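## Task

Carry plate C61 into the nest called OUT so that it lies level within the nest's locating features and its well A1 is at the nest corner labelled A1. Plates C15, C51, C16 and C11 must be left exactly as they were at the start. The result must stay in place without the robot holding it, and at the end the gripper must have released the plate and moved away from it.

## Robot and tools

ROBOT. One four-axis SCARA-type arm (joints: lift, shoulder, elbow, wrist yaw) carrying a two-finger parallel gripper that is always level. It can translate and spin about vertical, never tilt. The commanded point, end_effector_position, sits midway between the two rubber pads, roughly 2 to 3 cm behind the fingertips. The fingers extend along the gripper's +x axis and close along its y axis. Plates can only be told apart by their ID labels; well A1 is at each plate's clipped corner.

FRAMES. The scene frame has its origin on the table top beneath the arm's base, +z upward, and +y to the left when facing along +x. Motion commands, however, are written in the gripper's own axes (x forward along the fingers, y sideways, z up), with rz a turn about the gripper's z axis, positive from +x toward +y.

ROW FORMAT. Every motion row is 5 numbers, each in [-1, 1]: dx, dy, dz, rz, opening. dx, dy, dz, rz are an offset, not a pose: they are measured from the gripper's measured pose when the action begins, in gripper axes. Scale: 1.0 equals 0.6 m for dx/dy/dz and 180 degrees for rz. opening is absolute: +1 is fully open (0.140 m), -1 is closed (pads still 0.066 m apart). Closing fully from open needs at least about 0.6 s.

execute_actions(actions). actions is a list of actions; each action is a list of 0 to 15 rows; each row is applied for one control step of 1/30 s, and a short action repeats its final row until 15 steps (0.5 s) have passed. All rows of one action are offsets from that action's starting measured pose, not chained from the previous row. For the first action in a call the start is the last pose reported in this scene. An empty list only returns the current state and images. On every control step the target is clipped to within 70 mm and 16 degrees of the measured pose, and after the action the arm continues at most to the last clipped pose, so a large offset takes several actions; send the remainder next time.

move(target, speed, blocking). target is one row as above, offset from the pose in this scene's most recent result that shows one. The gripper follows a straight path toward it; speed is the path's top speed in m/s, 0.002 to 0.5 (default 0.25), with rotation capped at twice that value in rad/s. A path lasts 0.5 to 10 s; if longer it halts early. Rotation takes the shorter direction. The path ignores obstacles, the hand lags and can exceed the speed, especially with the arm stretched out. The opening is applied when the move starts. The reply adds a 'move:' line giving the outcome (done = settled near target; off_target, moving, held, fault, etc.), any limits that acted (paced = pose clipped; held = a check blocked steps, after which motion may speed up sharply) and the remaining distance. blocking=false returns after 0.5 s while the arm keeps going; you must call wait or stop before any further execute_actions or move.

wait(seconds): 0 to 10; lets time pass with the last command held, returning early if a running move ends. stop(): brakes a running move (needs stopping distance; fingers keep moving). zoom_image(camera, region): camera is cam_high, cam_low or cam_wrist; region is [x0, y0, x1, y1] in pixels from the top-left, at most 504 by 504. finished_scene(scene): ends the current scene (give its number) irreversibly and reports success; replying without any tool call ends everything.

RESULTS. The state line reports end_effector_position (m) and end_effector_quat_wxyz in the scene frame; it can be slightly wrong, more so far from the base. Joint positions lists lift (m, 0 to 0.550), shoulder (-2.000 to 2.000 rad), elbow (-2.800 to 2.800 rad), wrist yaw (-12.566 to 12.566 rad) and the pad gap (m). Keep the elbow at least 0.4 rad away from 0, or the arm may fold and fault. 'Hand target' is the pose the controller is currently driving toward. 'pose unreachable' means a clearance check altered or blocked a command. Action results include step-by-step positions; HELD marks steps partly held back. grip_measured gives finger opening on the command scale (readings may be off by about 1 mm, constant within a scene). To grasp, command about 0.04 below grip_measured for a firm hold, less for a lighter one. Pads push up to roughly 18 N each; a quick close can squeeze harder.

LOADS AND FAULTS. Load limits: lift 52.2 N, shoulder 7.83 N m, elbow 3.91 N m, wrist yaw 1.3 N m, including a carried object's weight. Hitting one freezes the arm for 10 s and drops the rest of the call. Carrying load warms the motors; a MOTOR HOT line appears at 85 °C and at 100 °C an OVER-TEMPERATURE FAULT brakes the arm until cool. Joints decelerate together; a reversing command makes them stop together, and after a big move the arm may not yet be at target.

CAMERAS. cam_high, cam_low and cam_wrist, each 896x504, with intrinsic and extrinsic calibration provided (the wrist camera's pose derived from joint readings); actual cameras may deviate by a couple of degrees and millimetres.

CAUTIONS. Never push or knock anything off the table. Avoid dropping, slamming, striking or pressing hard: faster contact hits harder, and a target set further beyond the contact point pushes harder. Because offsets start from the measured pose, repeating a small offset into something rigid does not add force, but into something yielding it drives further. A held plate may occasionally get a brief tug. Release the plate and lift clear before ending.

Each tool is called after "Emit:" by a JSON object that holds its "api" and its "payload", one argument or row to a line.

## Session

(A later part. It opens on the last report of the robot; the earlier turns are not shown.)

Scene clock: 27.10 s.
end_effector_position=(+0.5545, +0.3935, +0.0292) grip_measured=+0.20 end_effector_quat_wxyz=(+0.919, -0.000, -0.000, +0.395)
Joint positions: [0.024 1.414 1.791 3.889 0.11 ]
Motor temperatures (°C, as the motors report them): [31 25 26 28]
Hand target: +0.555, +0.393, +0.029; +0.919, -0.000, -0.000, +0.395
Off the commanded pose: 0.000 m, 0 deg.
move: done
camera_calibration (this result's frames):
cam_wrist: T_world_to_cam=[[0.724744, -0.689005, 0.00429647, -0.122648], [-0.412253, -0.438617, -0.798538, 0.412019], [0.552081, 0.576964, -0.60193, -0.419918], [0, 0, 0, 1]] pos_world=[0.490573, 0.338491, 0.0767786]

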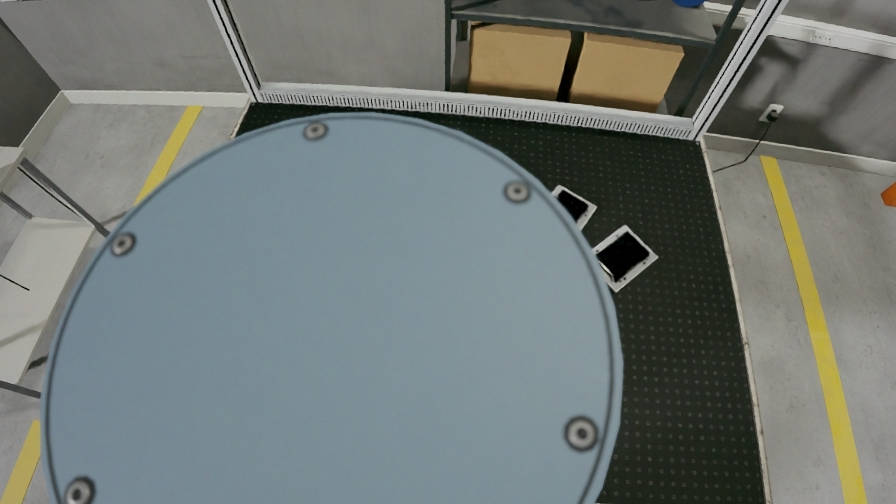

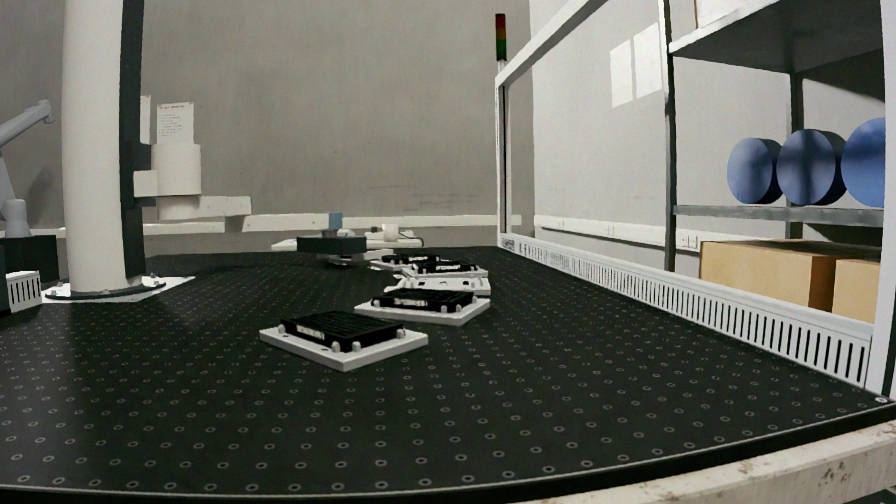

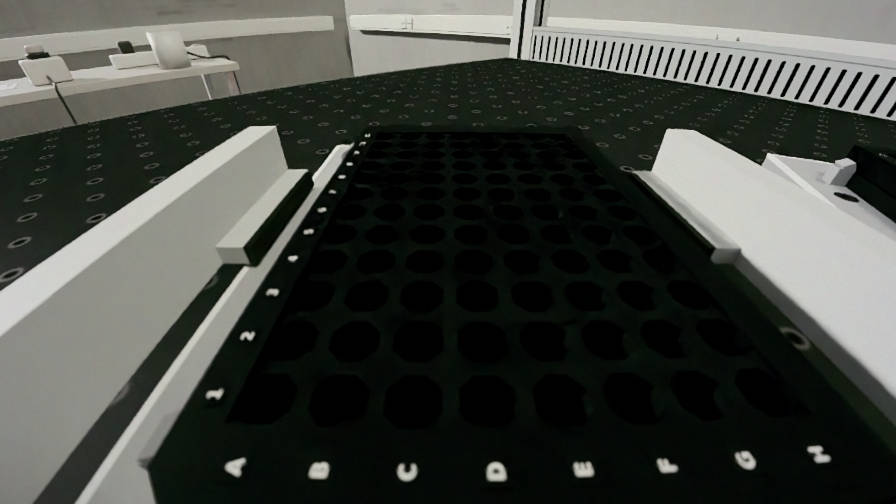

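Emit:
{"api": "move", "payload": {
  "target": [-0.028,0,0.003,0,0.2],
  "speed": 0.05
}}

Emit:
{"api": "execute_actions", "payload": {
  "actions": [
    [[0,0,0,0,-0.2]],
    [[0,0,0,0,-0.4]],
    [[0,0,0,0,-0.52]],
    [[0,0,0,0,-0.52]]
  ]
}}

Scene clock: 30.50 s.
end_effector_position=(+0.5430, +0.3813, +0.0310) grip_measured=+0.20 end_effector_quat_wxyz=(+0.919, -0.000, -0.000, +0.395)
Joint positions: [0.026 1.458 1.69  3.947 0.11 ]
Motor temperatures (°C, as the motors report them): [31 25 26 28]
Hand target: +0.543, +0.381, +0.031; +0.919, -0.000, -0.000, +0.395
Off the commanded pose: 0.000 m, 0 deg.
move: done
camera_calibration (this result's frames):
cam_wrist: T_world_to_cam=[[0.724535, -0.689224, 0.00429647, -0.122543], [-0.412386, -0.438492, -0.798538, 0.403346], [0.552256, 0.576797, -0.60193, -0.405463], [0, 0, 0, 1]] pos_world=[0.47904, 0.326275, 0.0785533]

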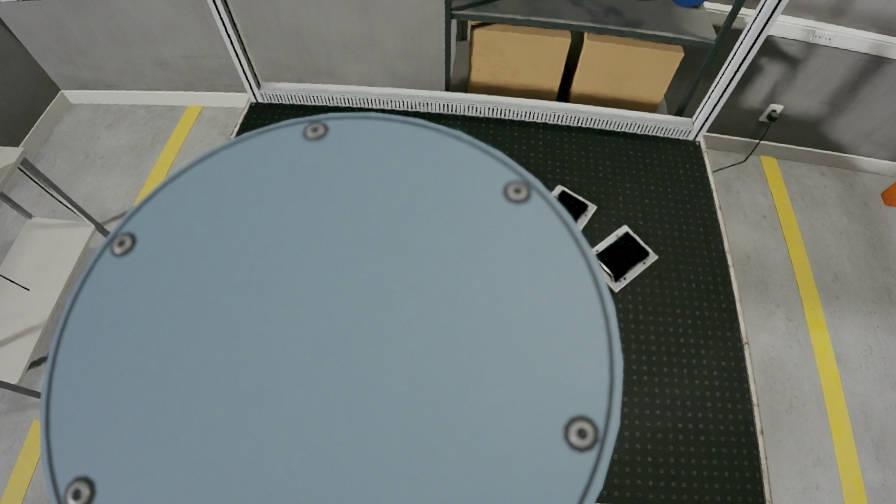

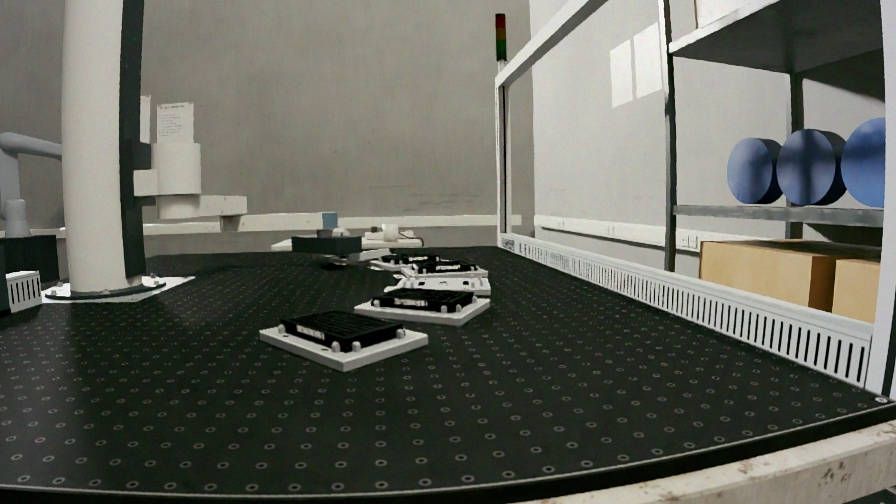

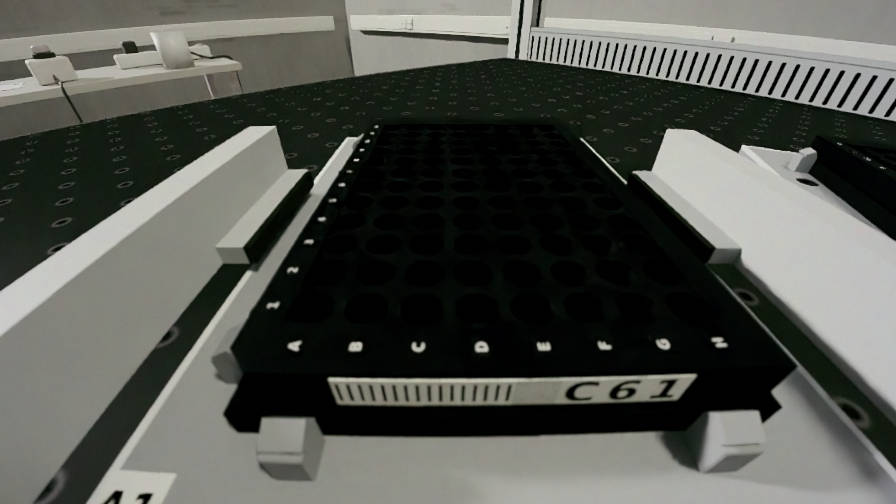

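Scene clock: 32.50 s.
end_effector_position=(+0.5433, +0.3809, +0.0310) grip_measured=-0.48 end_effector_quat_wxyz=(+0.919, -0.000, -0.000, +0.394)
Joint positions: [0.026 1.457 1.69  3.946 0.085]
Motor temperatures (°C, as the motors report them): [31 25 26 28]
Hand target: +0.543, +0.381, +0.031; +0.919, -0.000, -0.000, +0.394
Off the commanded pose: 0.000 m, 0 deg.
Step readings (end_effector_position; steps 1 to 15: 1st action; 16 to 30: 2nd action; 31 to 45: 3rd action; 46 to 60: 4th action):
0: (+0.5430, +0.3813, +0.0310)
1: (+0.5430, +0.3813, +0.0310)
2: (+0.5430, +0.3813, +0.0310)
4: (+0.5430, +0.3813, +0.0310)
8: (+0.5430, +0.3813, +0.0310)
15: (+0.5430, +0.3813, +0.0310)
16: (+0.5430, +0.3813, +0.0310)
17: (+0.5430, +0.3813, +0.0310)
19: (+0.5430, +0.3813, +0.0310)
23: (+0.5430, +0.3813, +0.0310)
30: (+0.5430, +0.3813, +0.0310)
31: (+0.5430, +0.3813, +0.0310)
32: (+0.5433, +0.3809, +0.0310)
34: (+0.5432, +0.3810, +0.0310)
38: (+0.5432, +0.3810, +0.0310)
45: (+0.5432, +0.3810, +0.0310)
46: (+0.5432, +0.3810, +0.0310)
47: (+0.5433, +0.3809, +0.0310)
49: (+0.5433, +0.3809, +0.0310)
53: (+0.5433, +0.3809, +0.0310)
60: end_effector_position above
camera_calibration (this result's frames):
cam_wrist: T_world_to_cam=[[0.723481, -0.69033, 0.00429647, -0.121955], [-0.413056, -0.437861, -0.798538, 0.403423], [0.553136, 0.575952, -0.60193, -0.405561], [0, 0, 0, 1]] pos_world=[0.479199, 0.326038, 0.0785533]

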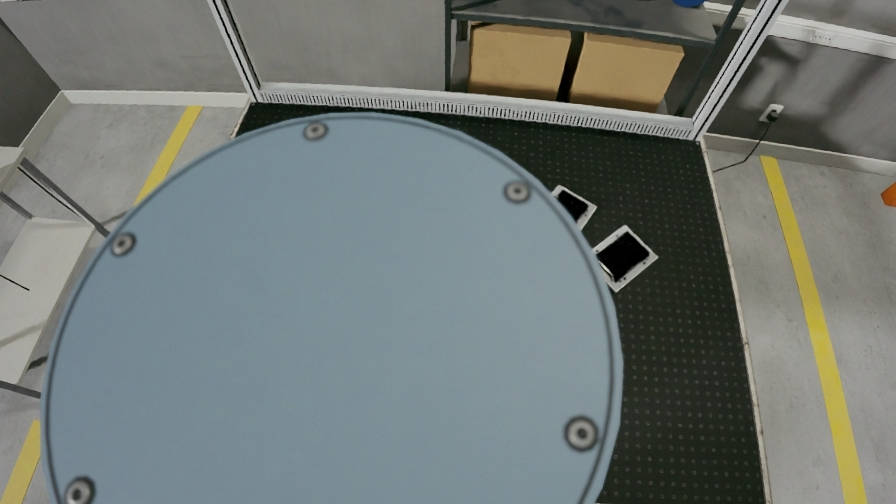

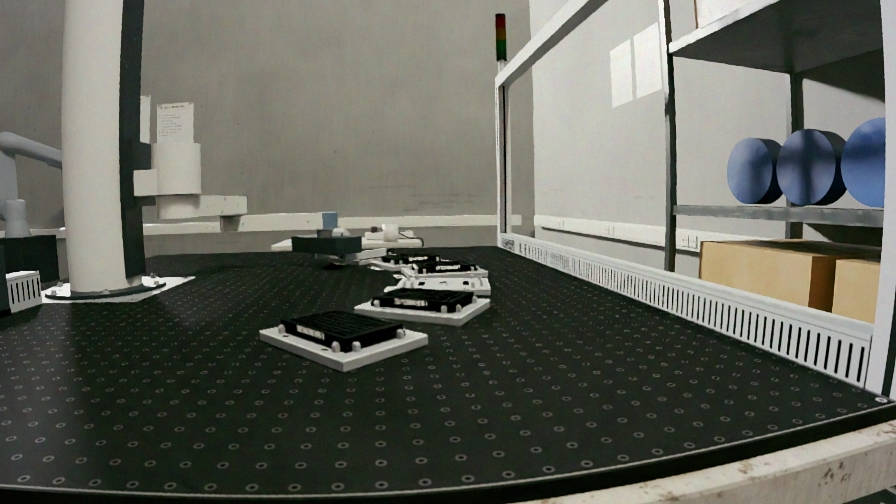

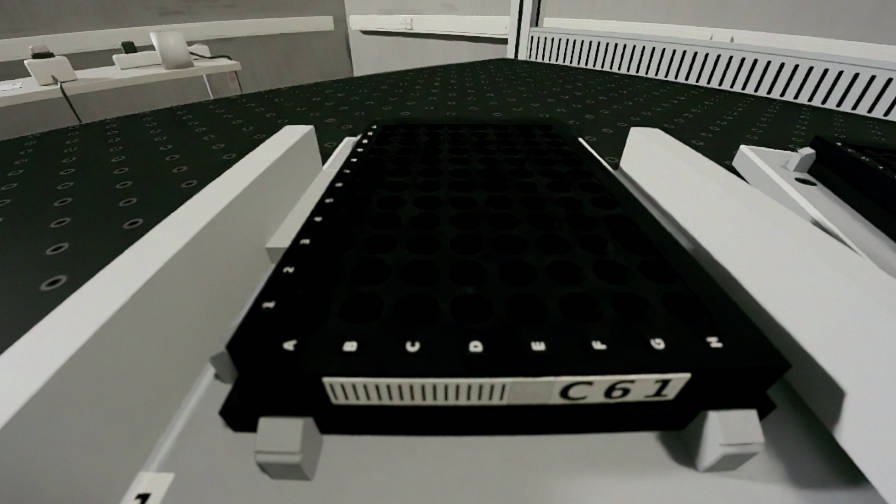

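Emit:
{"api": "move", "payload": {
  "target": [0,0,0.05,0,-0.52],
  "speed": 0.05
}}

Emit:
{"api": "move", "payload": {
  "target": [-0.387,-0.725,0,-0.31,-0.52],
  "speed": 0.3
}}

Scene clock: 35.30 s.
end_effector_position=(+0.5433, +0.3809, +0.0610) grip_measured=-0.48 end_effector_quat_wxyz=(+0.919, -0.000, -0.000, +0.394)
Joint positions: [0.056 1.457 1.69  3.946 0.085]
Motor temperatures (°C, as the motors report them): [31 25 26 28]
Hand target: +0.543, +0.381, +0.061; +0.919, -0.000, -0.000, +0.394
Off the commanded pose: 0.000 m, 0 deg.
move: done
camera_calibration (this result's frames):
cam_wrist: T_world_to_cam=[[0.723492, -0.69032, 0.00429647, -0.122089], [-0.413049, -0.437868, -0.798538, 0.427404], [0.553127, 0.575961, -0.60193, -0.387485], [0, 0, 0, 1]] pos_world=[0.479198, 0.326041, 0.108584]

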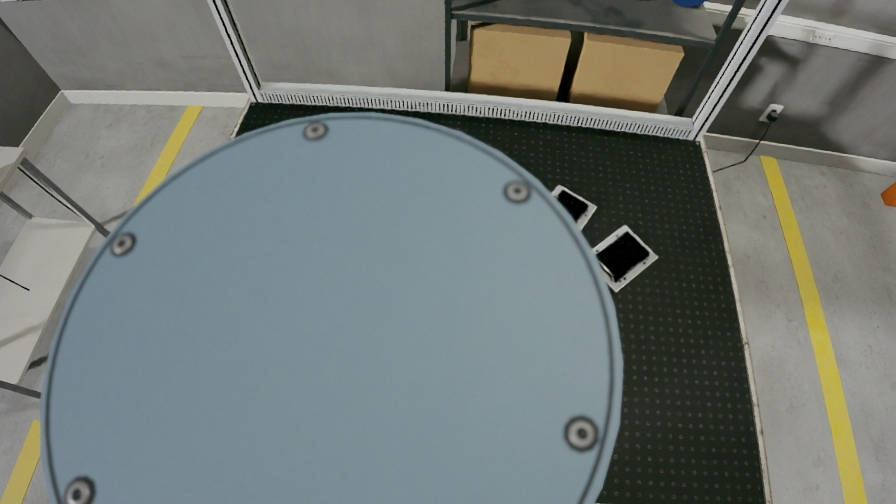

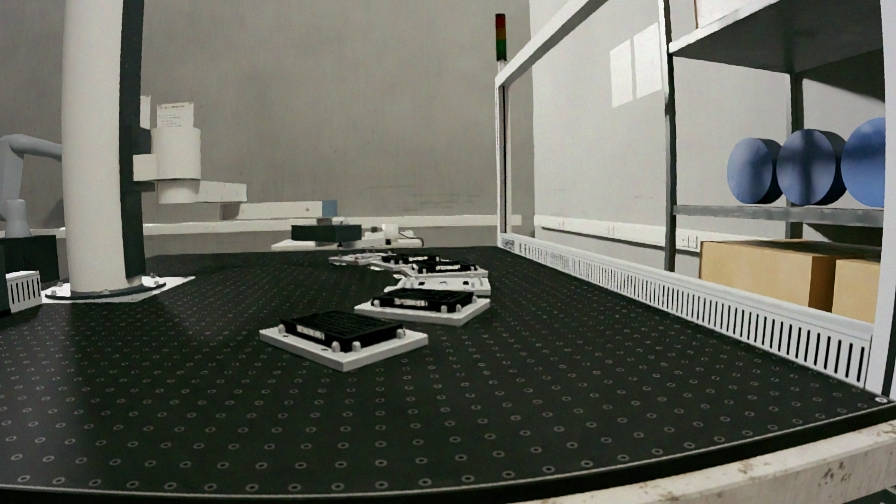

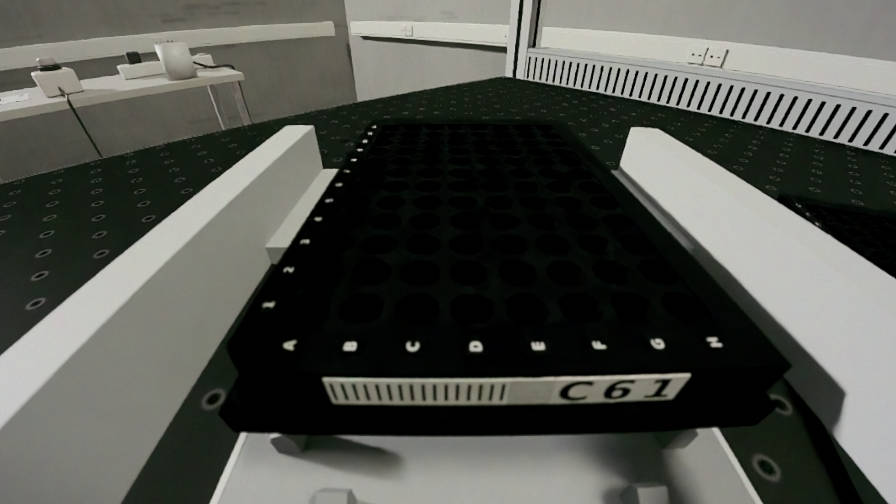

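Scene clock: 37.40 s.
end_effector_position=(+0.6980, -0.0874, +0.0610) grip_measured=-0.48 end_effector_quat_wxyz=(+0.997, -0.000, -0.000, -0.082)
Joint positions: [0.056 0.49  1.692 3.936 0.085]
Motor temperatures (°C, as the motors report them): [31 25 26 28]
Hand target: +0.698, -0.087, +0.061; +0.997, -0.000, -0.000, -0.082
Off the commanded pose: 0.000 m, 0 deg.
move: done
camera_calibration (this result's frames):
cam_wrist: T_world_to_cam=[[-0.164356, -0.986392, 0.00429647, 0.036475], [-0.594313, 0.0955481, -0.798538, 0.459386], [0.78726, -0.133798, -0.60193, -0.4288], [0, 0, 0, 1]] pos_world=[0.616592, -0.0652873, 0.108573]

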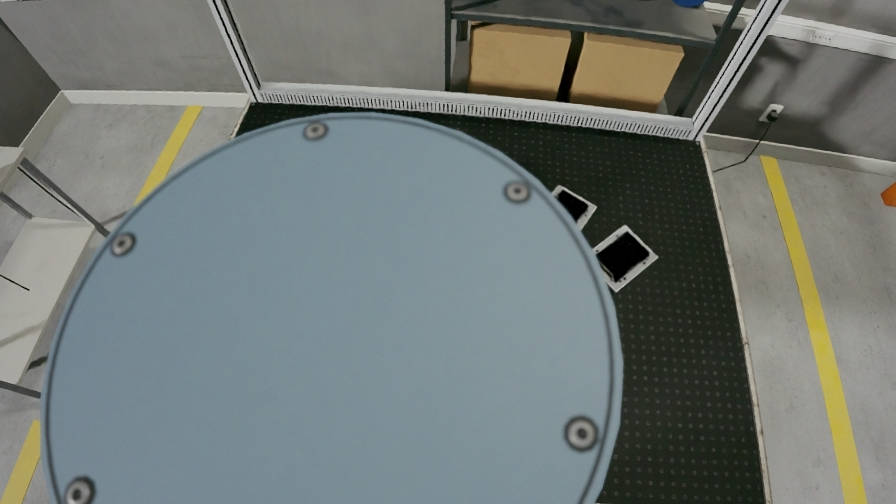

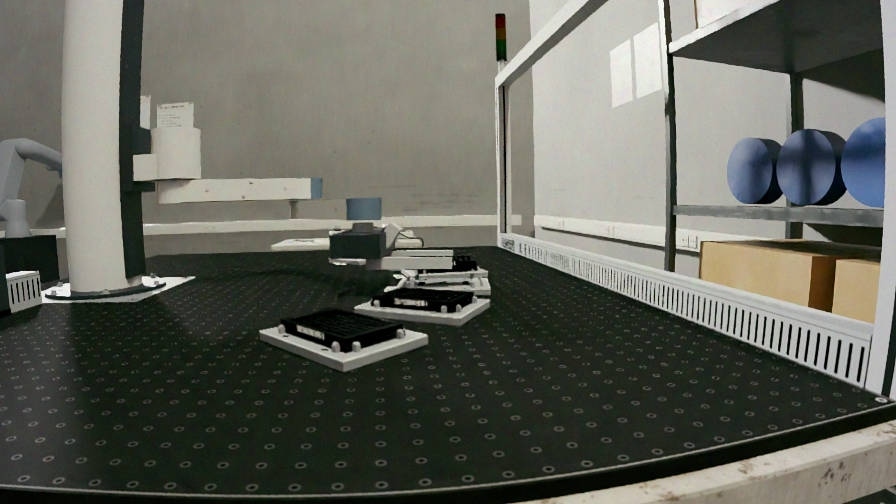

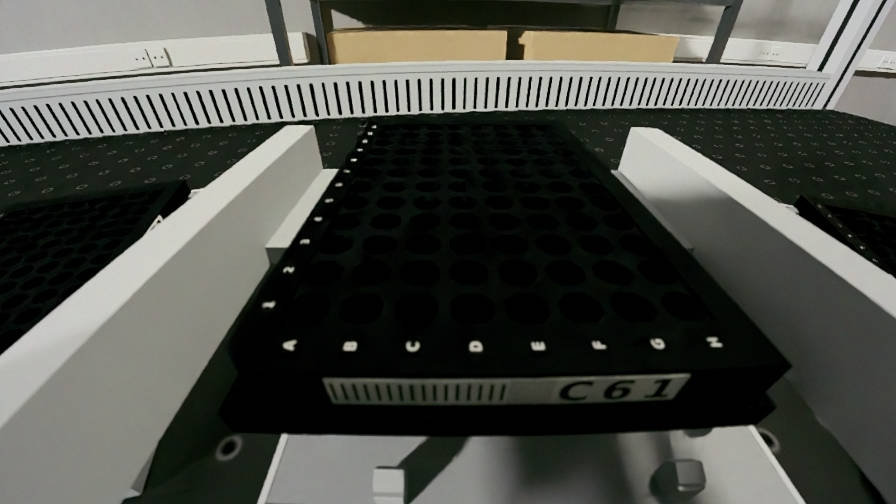

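Emit:
{"api": "move", "payload": {
  "target": [0.009,-0.015,-0.025,0,-0.52],
  "speed": 0.05
}}

Scene clock: 39.40 s.
end_effector_position=(+0.7018, -0.0973, +0.0460) grip_measured=-0.48 end_effector_quat_wxyz=(+0.997, -0.000, -0.000, -0.082)
Joint positions: [0.041 0.454 1.725 3.94  0.085]
Motor temperatures (°C, as the motors report them): [31 25 26 28]
Hand target: +0.702, -0.097, +0.046; +0.997, -0.000, -0.000, -0.082
Off the commanded pose: 0.000 m, 0 deg.
move: done
camera_calibration (this result's frames):
cam_wrist: T_world_to_cam=[[-0.164801, -0.986317, 0.00429647, 0.0277375], [-0.59427, 0.0958166, -0.798538, 0.450563], [0.7872, -0.134153, -0.60193, -0.44217], [0, 0, 0, 1]] pos_world=[0.620403, -0.075132, 0.0935168]

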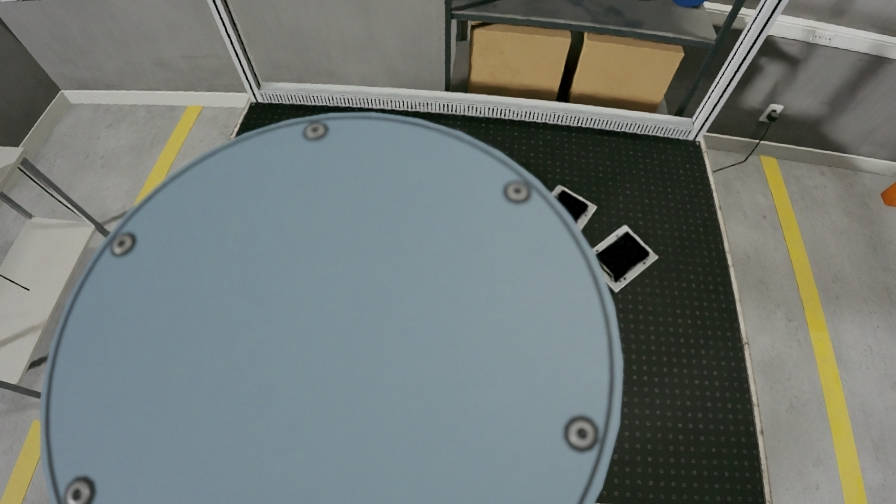

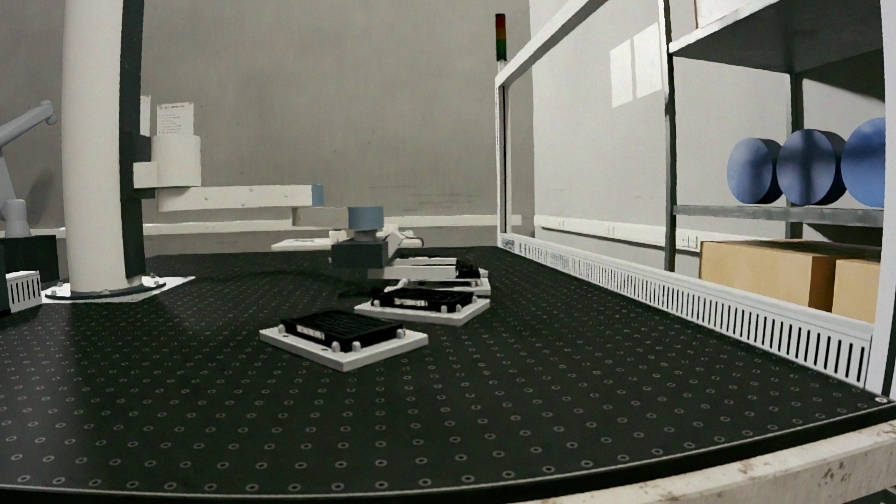

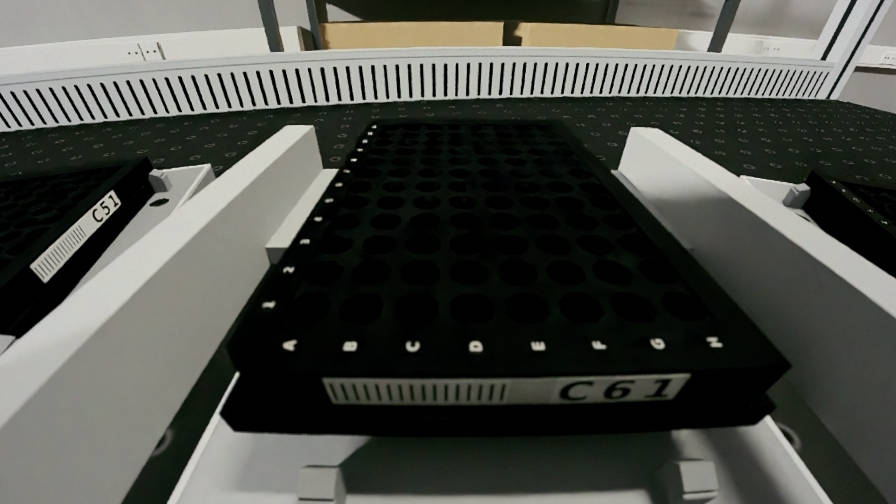

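Emit:
{"api": "move", "payload": {
  "target": [-0.001,-0.002,-0.013,0,-0.52],
  "speed": 0.02
}}

Scene clock: 41.43 s.
end_effector_position=(+0.7010, -0.0984, +0.0381) grip_measured=-0.48 end_effector_quat_wxyz=(+0.997, -0.000, -0.000, -0.082)
Joint positions: [0.033 0.452 1.721 3.945 0.085]
Motor temperatures (°C, as the motors report them): [31 25 26 28]
Hand target: +0.701, -0.098, +0.038; +0.997, -0.000, -0.000, -0.082
Off the commanded pose: 0.000 m, 0 deg.
move: done
camera_calibration (this result's frames):
cam_wrist: T_world_to_cam=[[-0.164854, -0.986309, 0.00429647, 0.0266426], [-0.594265, 0.0958483, -0.798538, 0.443936], [0.787193, -0.134195, -0.60193, -0.446397], [0, 0, 0, 1]] pos_world=[0.619608, -0.076177, 0.0856859]

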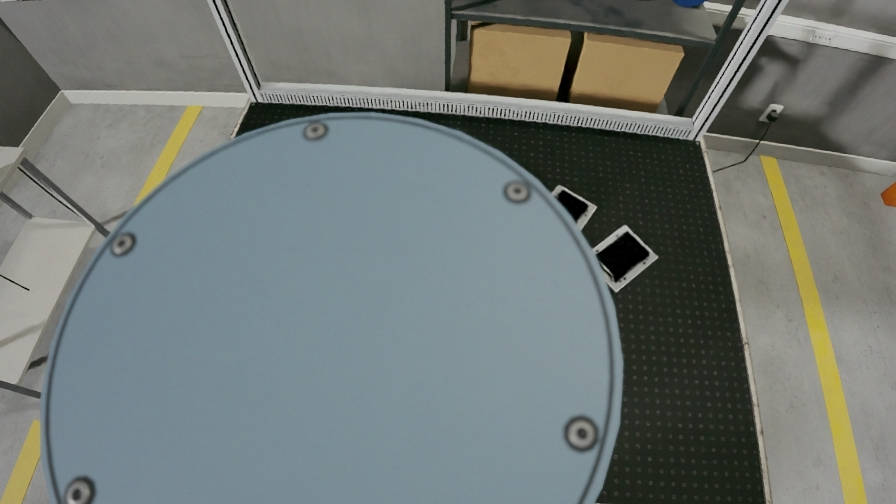

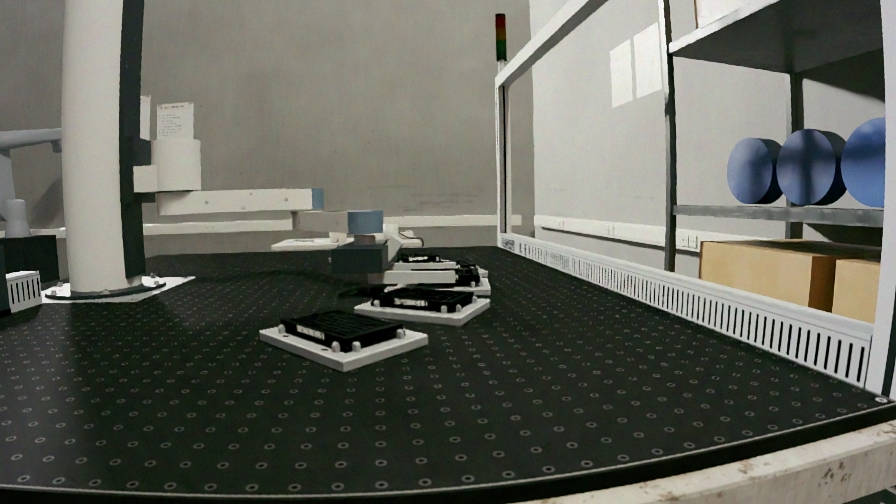

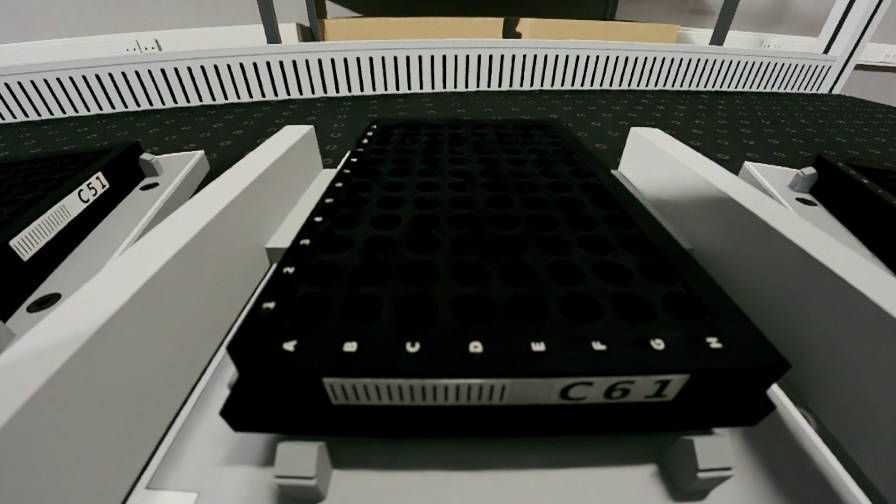

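Emit:
{"api": "move", "payload": {
  "target": [-0.001,0,-0.0115,0,-0.52],
  "speed": 0.01
}}

Scene clock: 42.93 s.
end_effector_position=(+0.7003, -0.0985, +0.0312) grip_measured=-0.48 end_effector_quat_wxyz=(+0.997, -0.000, -0.000, -0.083)
Joint positions: [0.026 0.453 1.718 3.947 0.085]
Motor temperatures (°C, as the motors report them): [31 25 26 28]
Hand target: +0.700, -0.098, +0.031; +0.997, -0.000, -0.000, -0.082
Off the commanded pose: 0.000 m, 0 deg.
move: done
camera_calibration (this result's frames):
cam_wrist: T_world_to_cam=[[-0.165785, -0.986153, 0.00429647, 0.027056], [-0.594174, 0.0964095, -0.798538, 0.438031], [0.787066, -0.134939, -0.60193, -0.450061], [0, 0, 0, 1]] pos_world=[0.618979, -0.0762796, 0.0787633]

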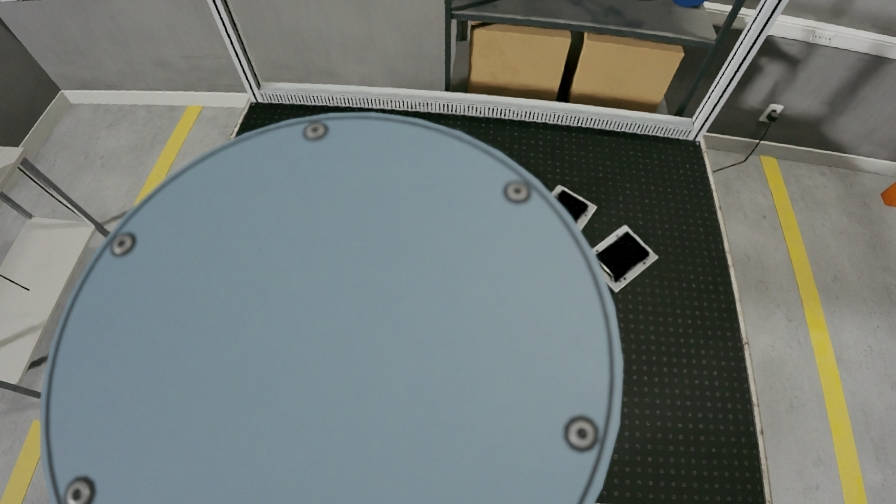

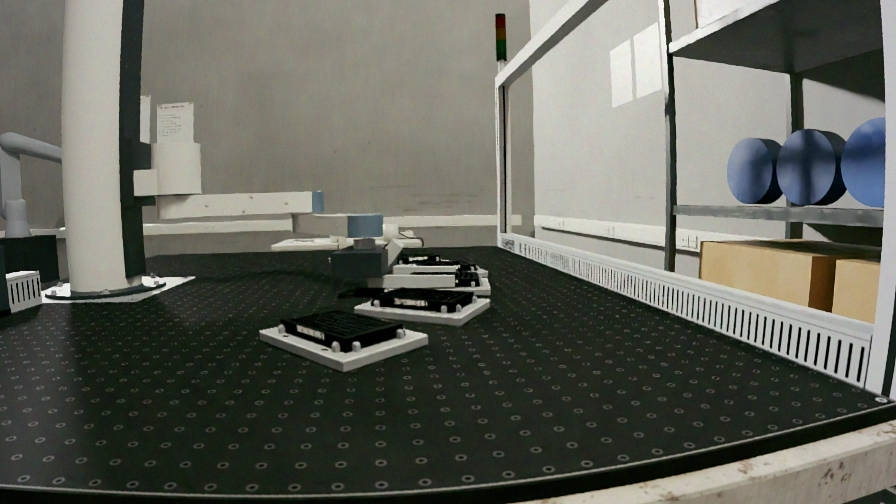

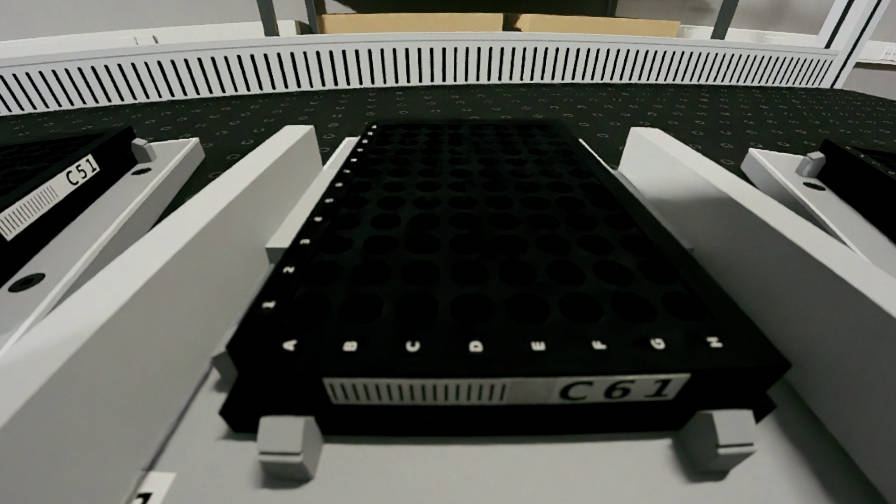

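Matches.

Emit:
{"api": "move", "payload": {
  "target": [0,0,0,0,0.1]
}}

Emit:
{"api": "move", "payload": {
  "target": [-0.1,0,0.15,0,0.1]
}}

Emit:
{"api": "finished_scene", "payload": {
  "scene": 1
}}

Scene clock: 45.07 s.
end_effector_position=(+0.7003, -0.0986, +0.0312) grip_measured=+0.10 end_effector_quat_wxyz=(+0.997, -0.000, -0.000, -0.083)
Joint positions: [0.026 0.453 1.718 3.947 0.107]
Motor temperatures (°C, as the motors report them): [31 25 26 28]
Hand target: +0.700, -0.099, +0.031; +0.997, -0.000, -0.000, -0.083
Off the commanded pose: 0.000 m, 0 deg.
move: done
camera_calibration (this result's frames):
cam_wrist: T_world_to_cam=[[-0.165912, -0.986131, 0.00429647, 0.027087], [-0.594162, 0.0964856, -0.798538, 0.438028], [0.787048, -0.135039, -0.60193, -0.450057], [0, 0, 0, 1]] pos_world=[0.61897, -0.0763275, 0.0787633]

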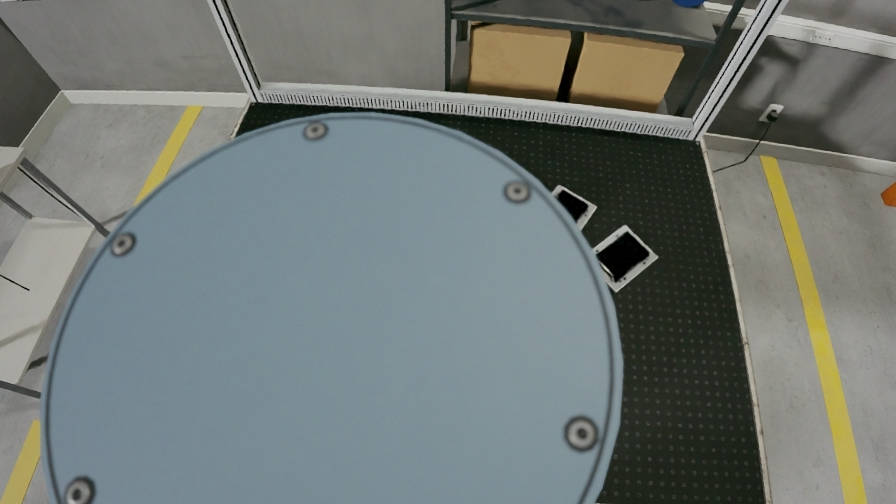

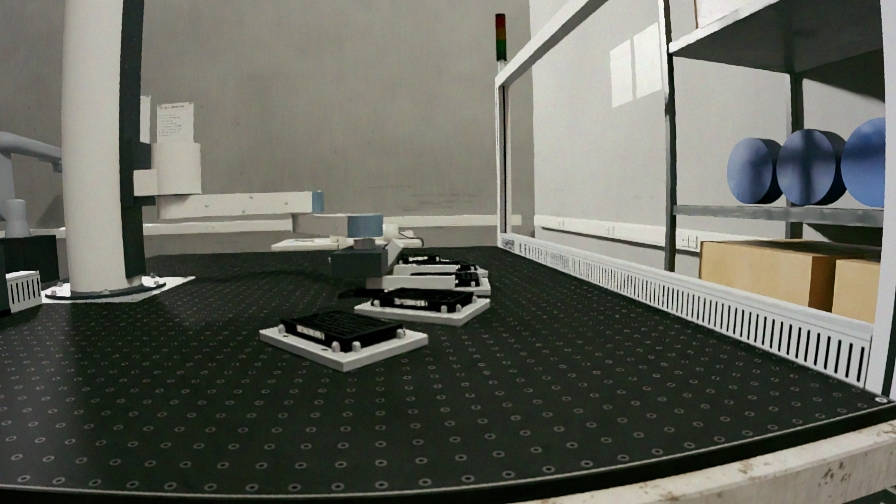

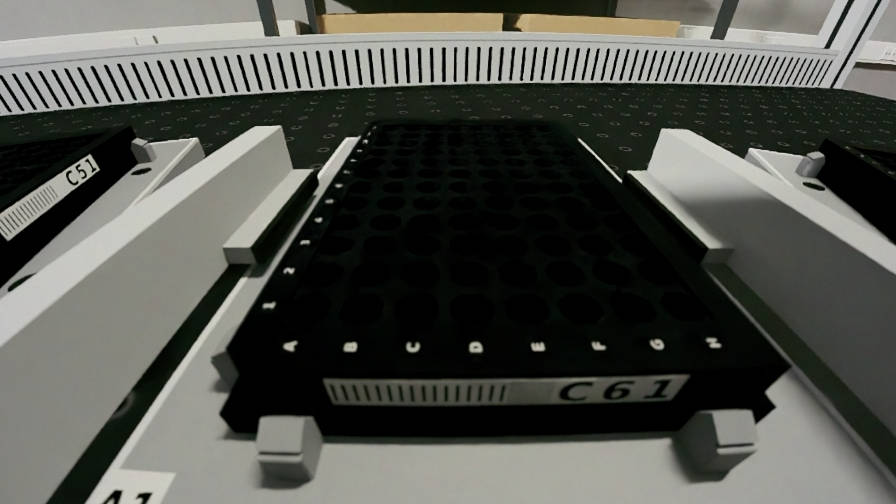

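Scene clock: 45.90 s.
end_effector_position=(+0.6411, -0.0887, +0.1212) grip_measured=+0.10 end_effector_quat_wxyz=(+0.997, -0.000, -0.000, -0.083)
Joint positions: [0.116 0.586 1.391 4.14  0.107]
Motor temperatures (°C, as the motors report them): [31 25 26 28]
Hand target: +0.641, -0.089, +0.121; +0.997, -0.000, -0.000, -0.083
Off the commanded pose: 0.000 m, 0 deg.
move: done
camera_calibration (this result's frames):
cam_wrist: T_world_to_cam=[[-0.166238, -0.986076, 0.00429647, 0.0268225], [-0.59413, 0.0966822, -0.798538, 0.473798], [0.787004, -0.1353, -0.60193, -0.34792], [0, 0, 0, 1]] pos_world=[0.559771, -0.0664324, 0.168807]

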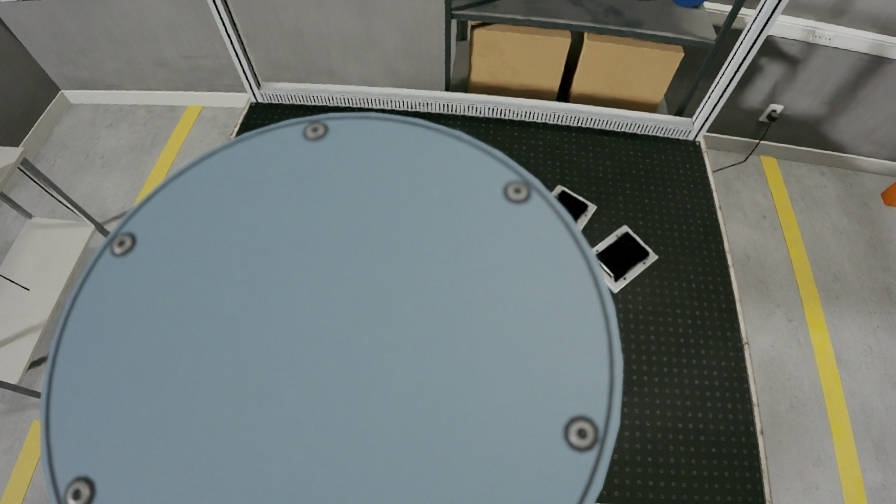

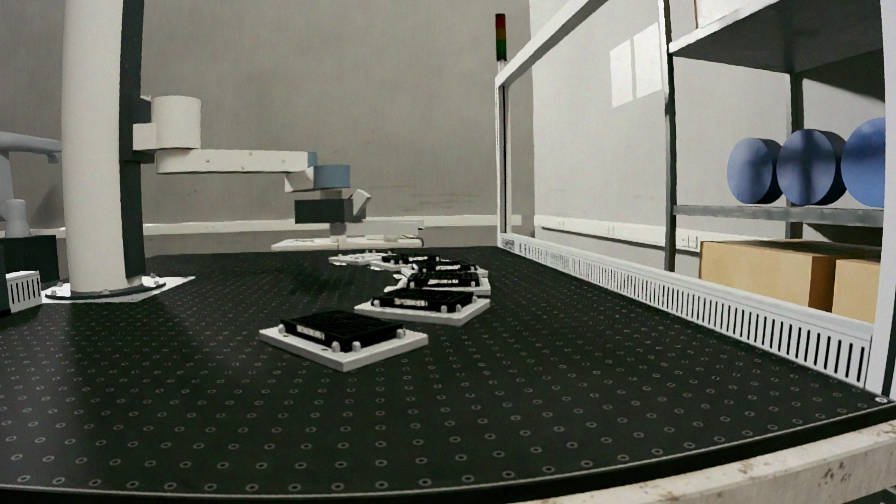

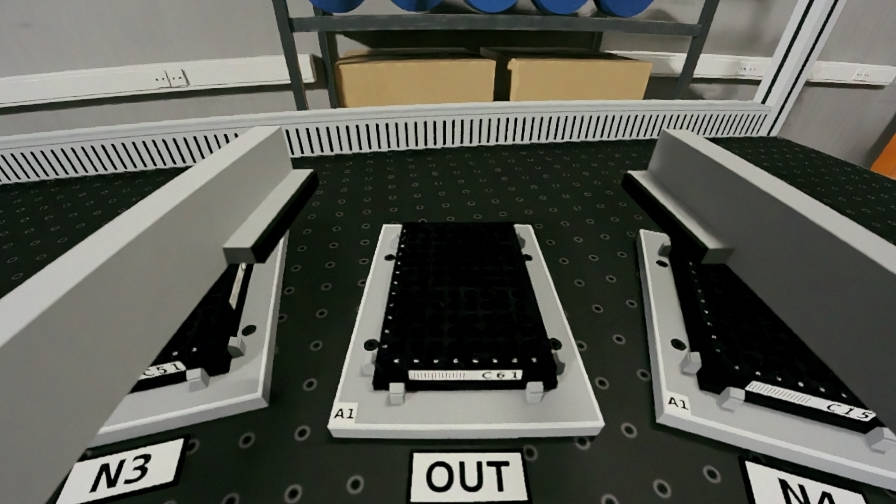

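The scene is finished: the task was done.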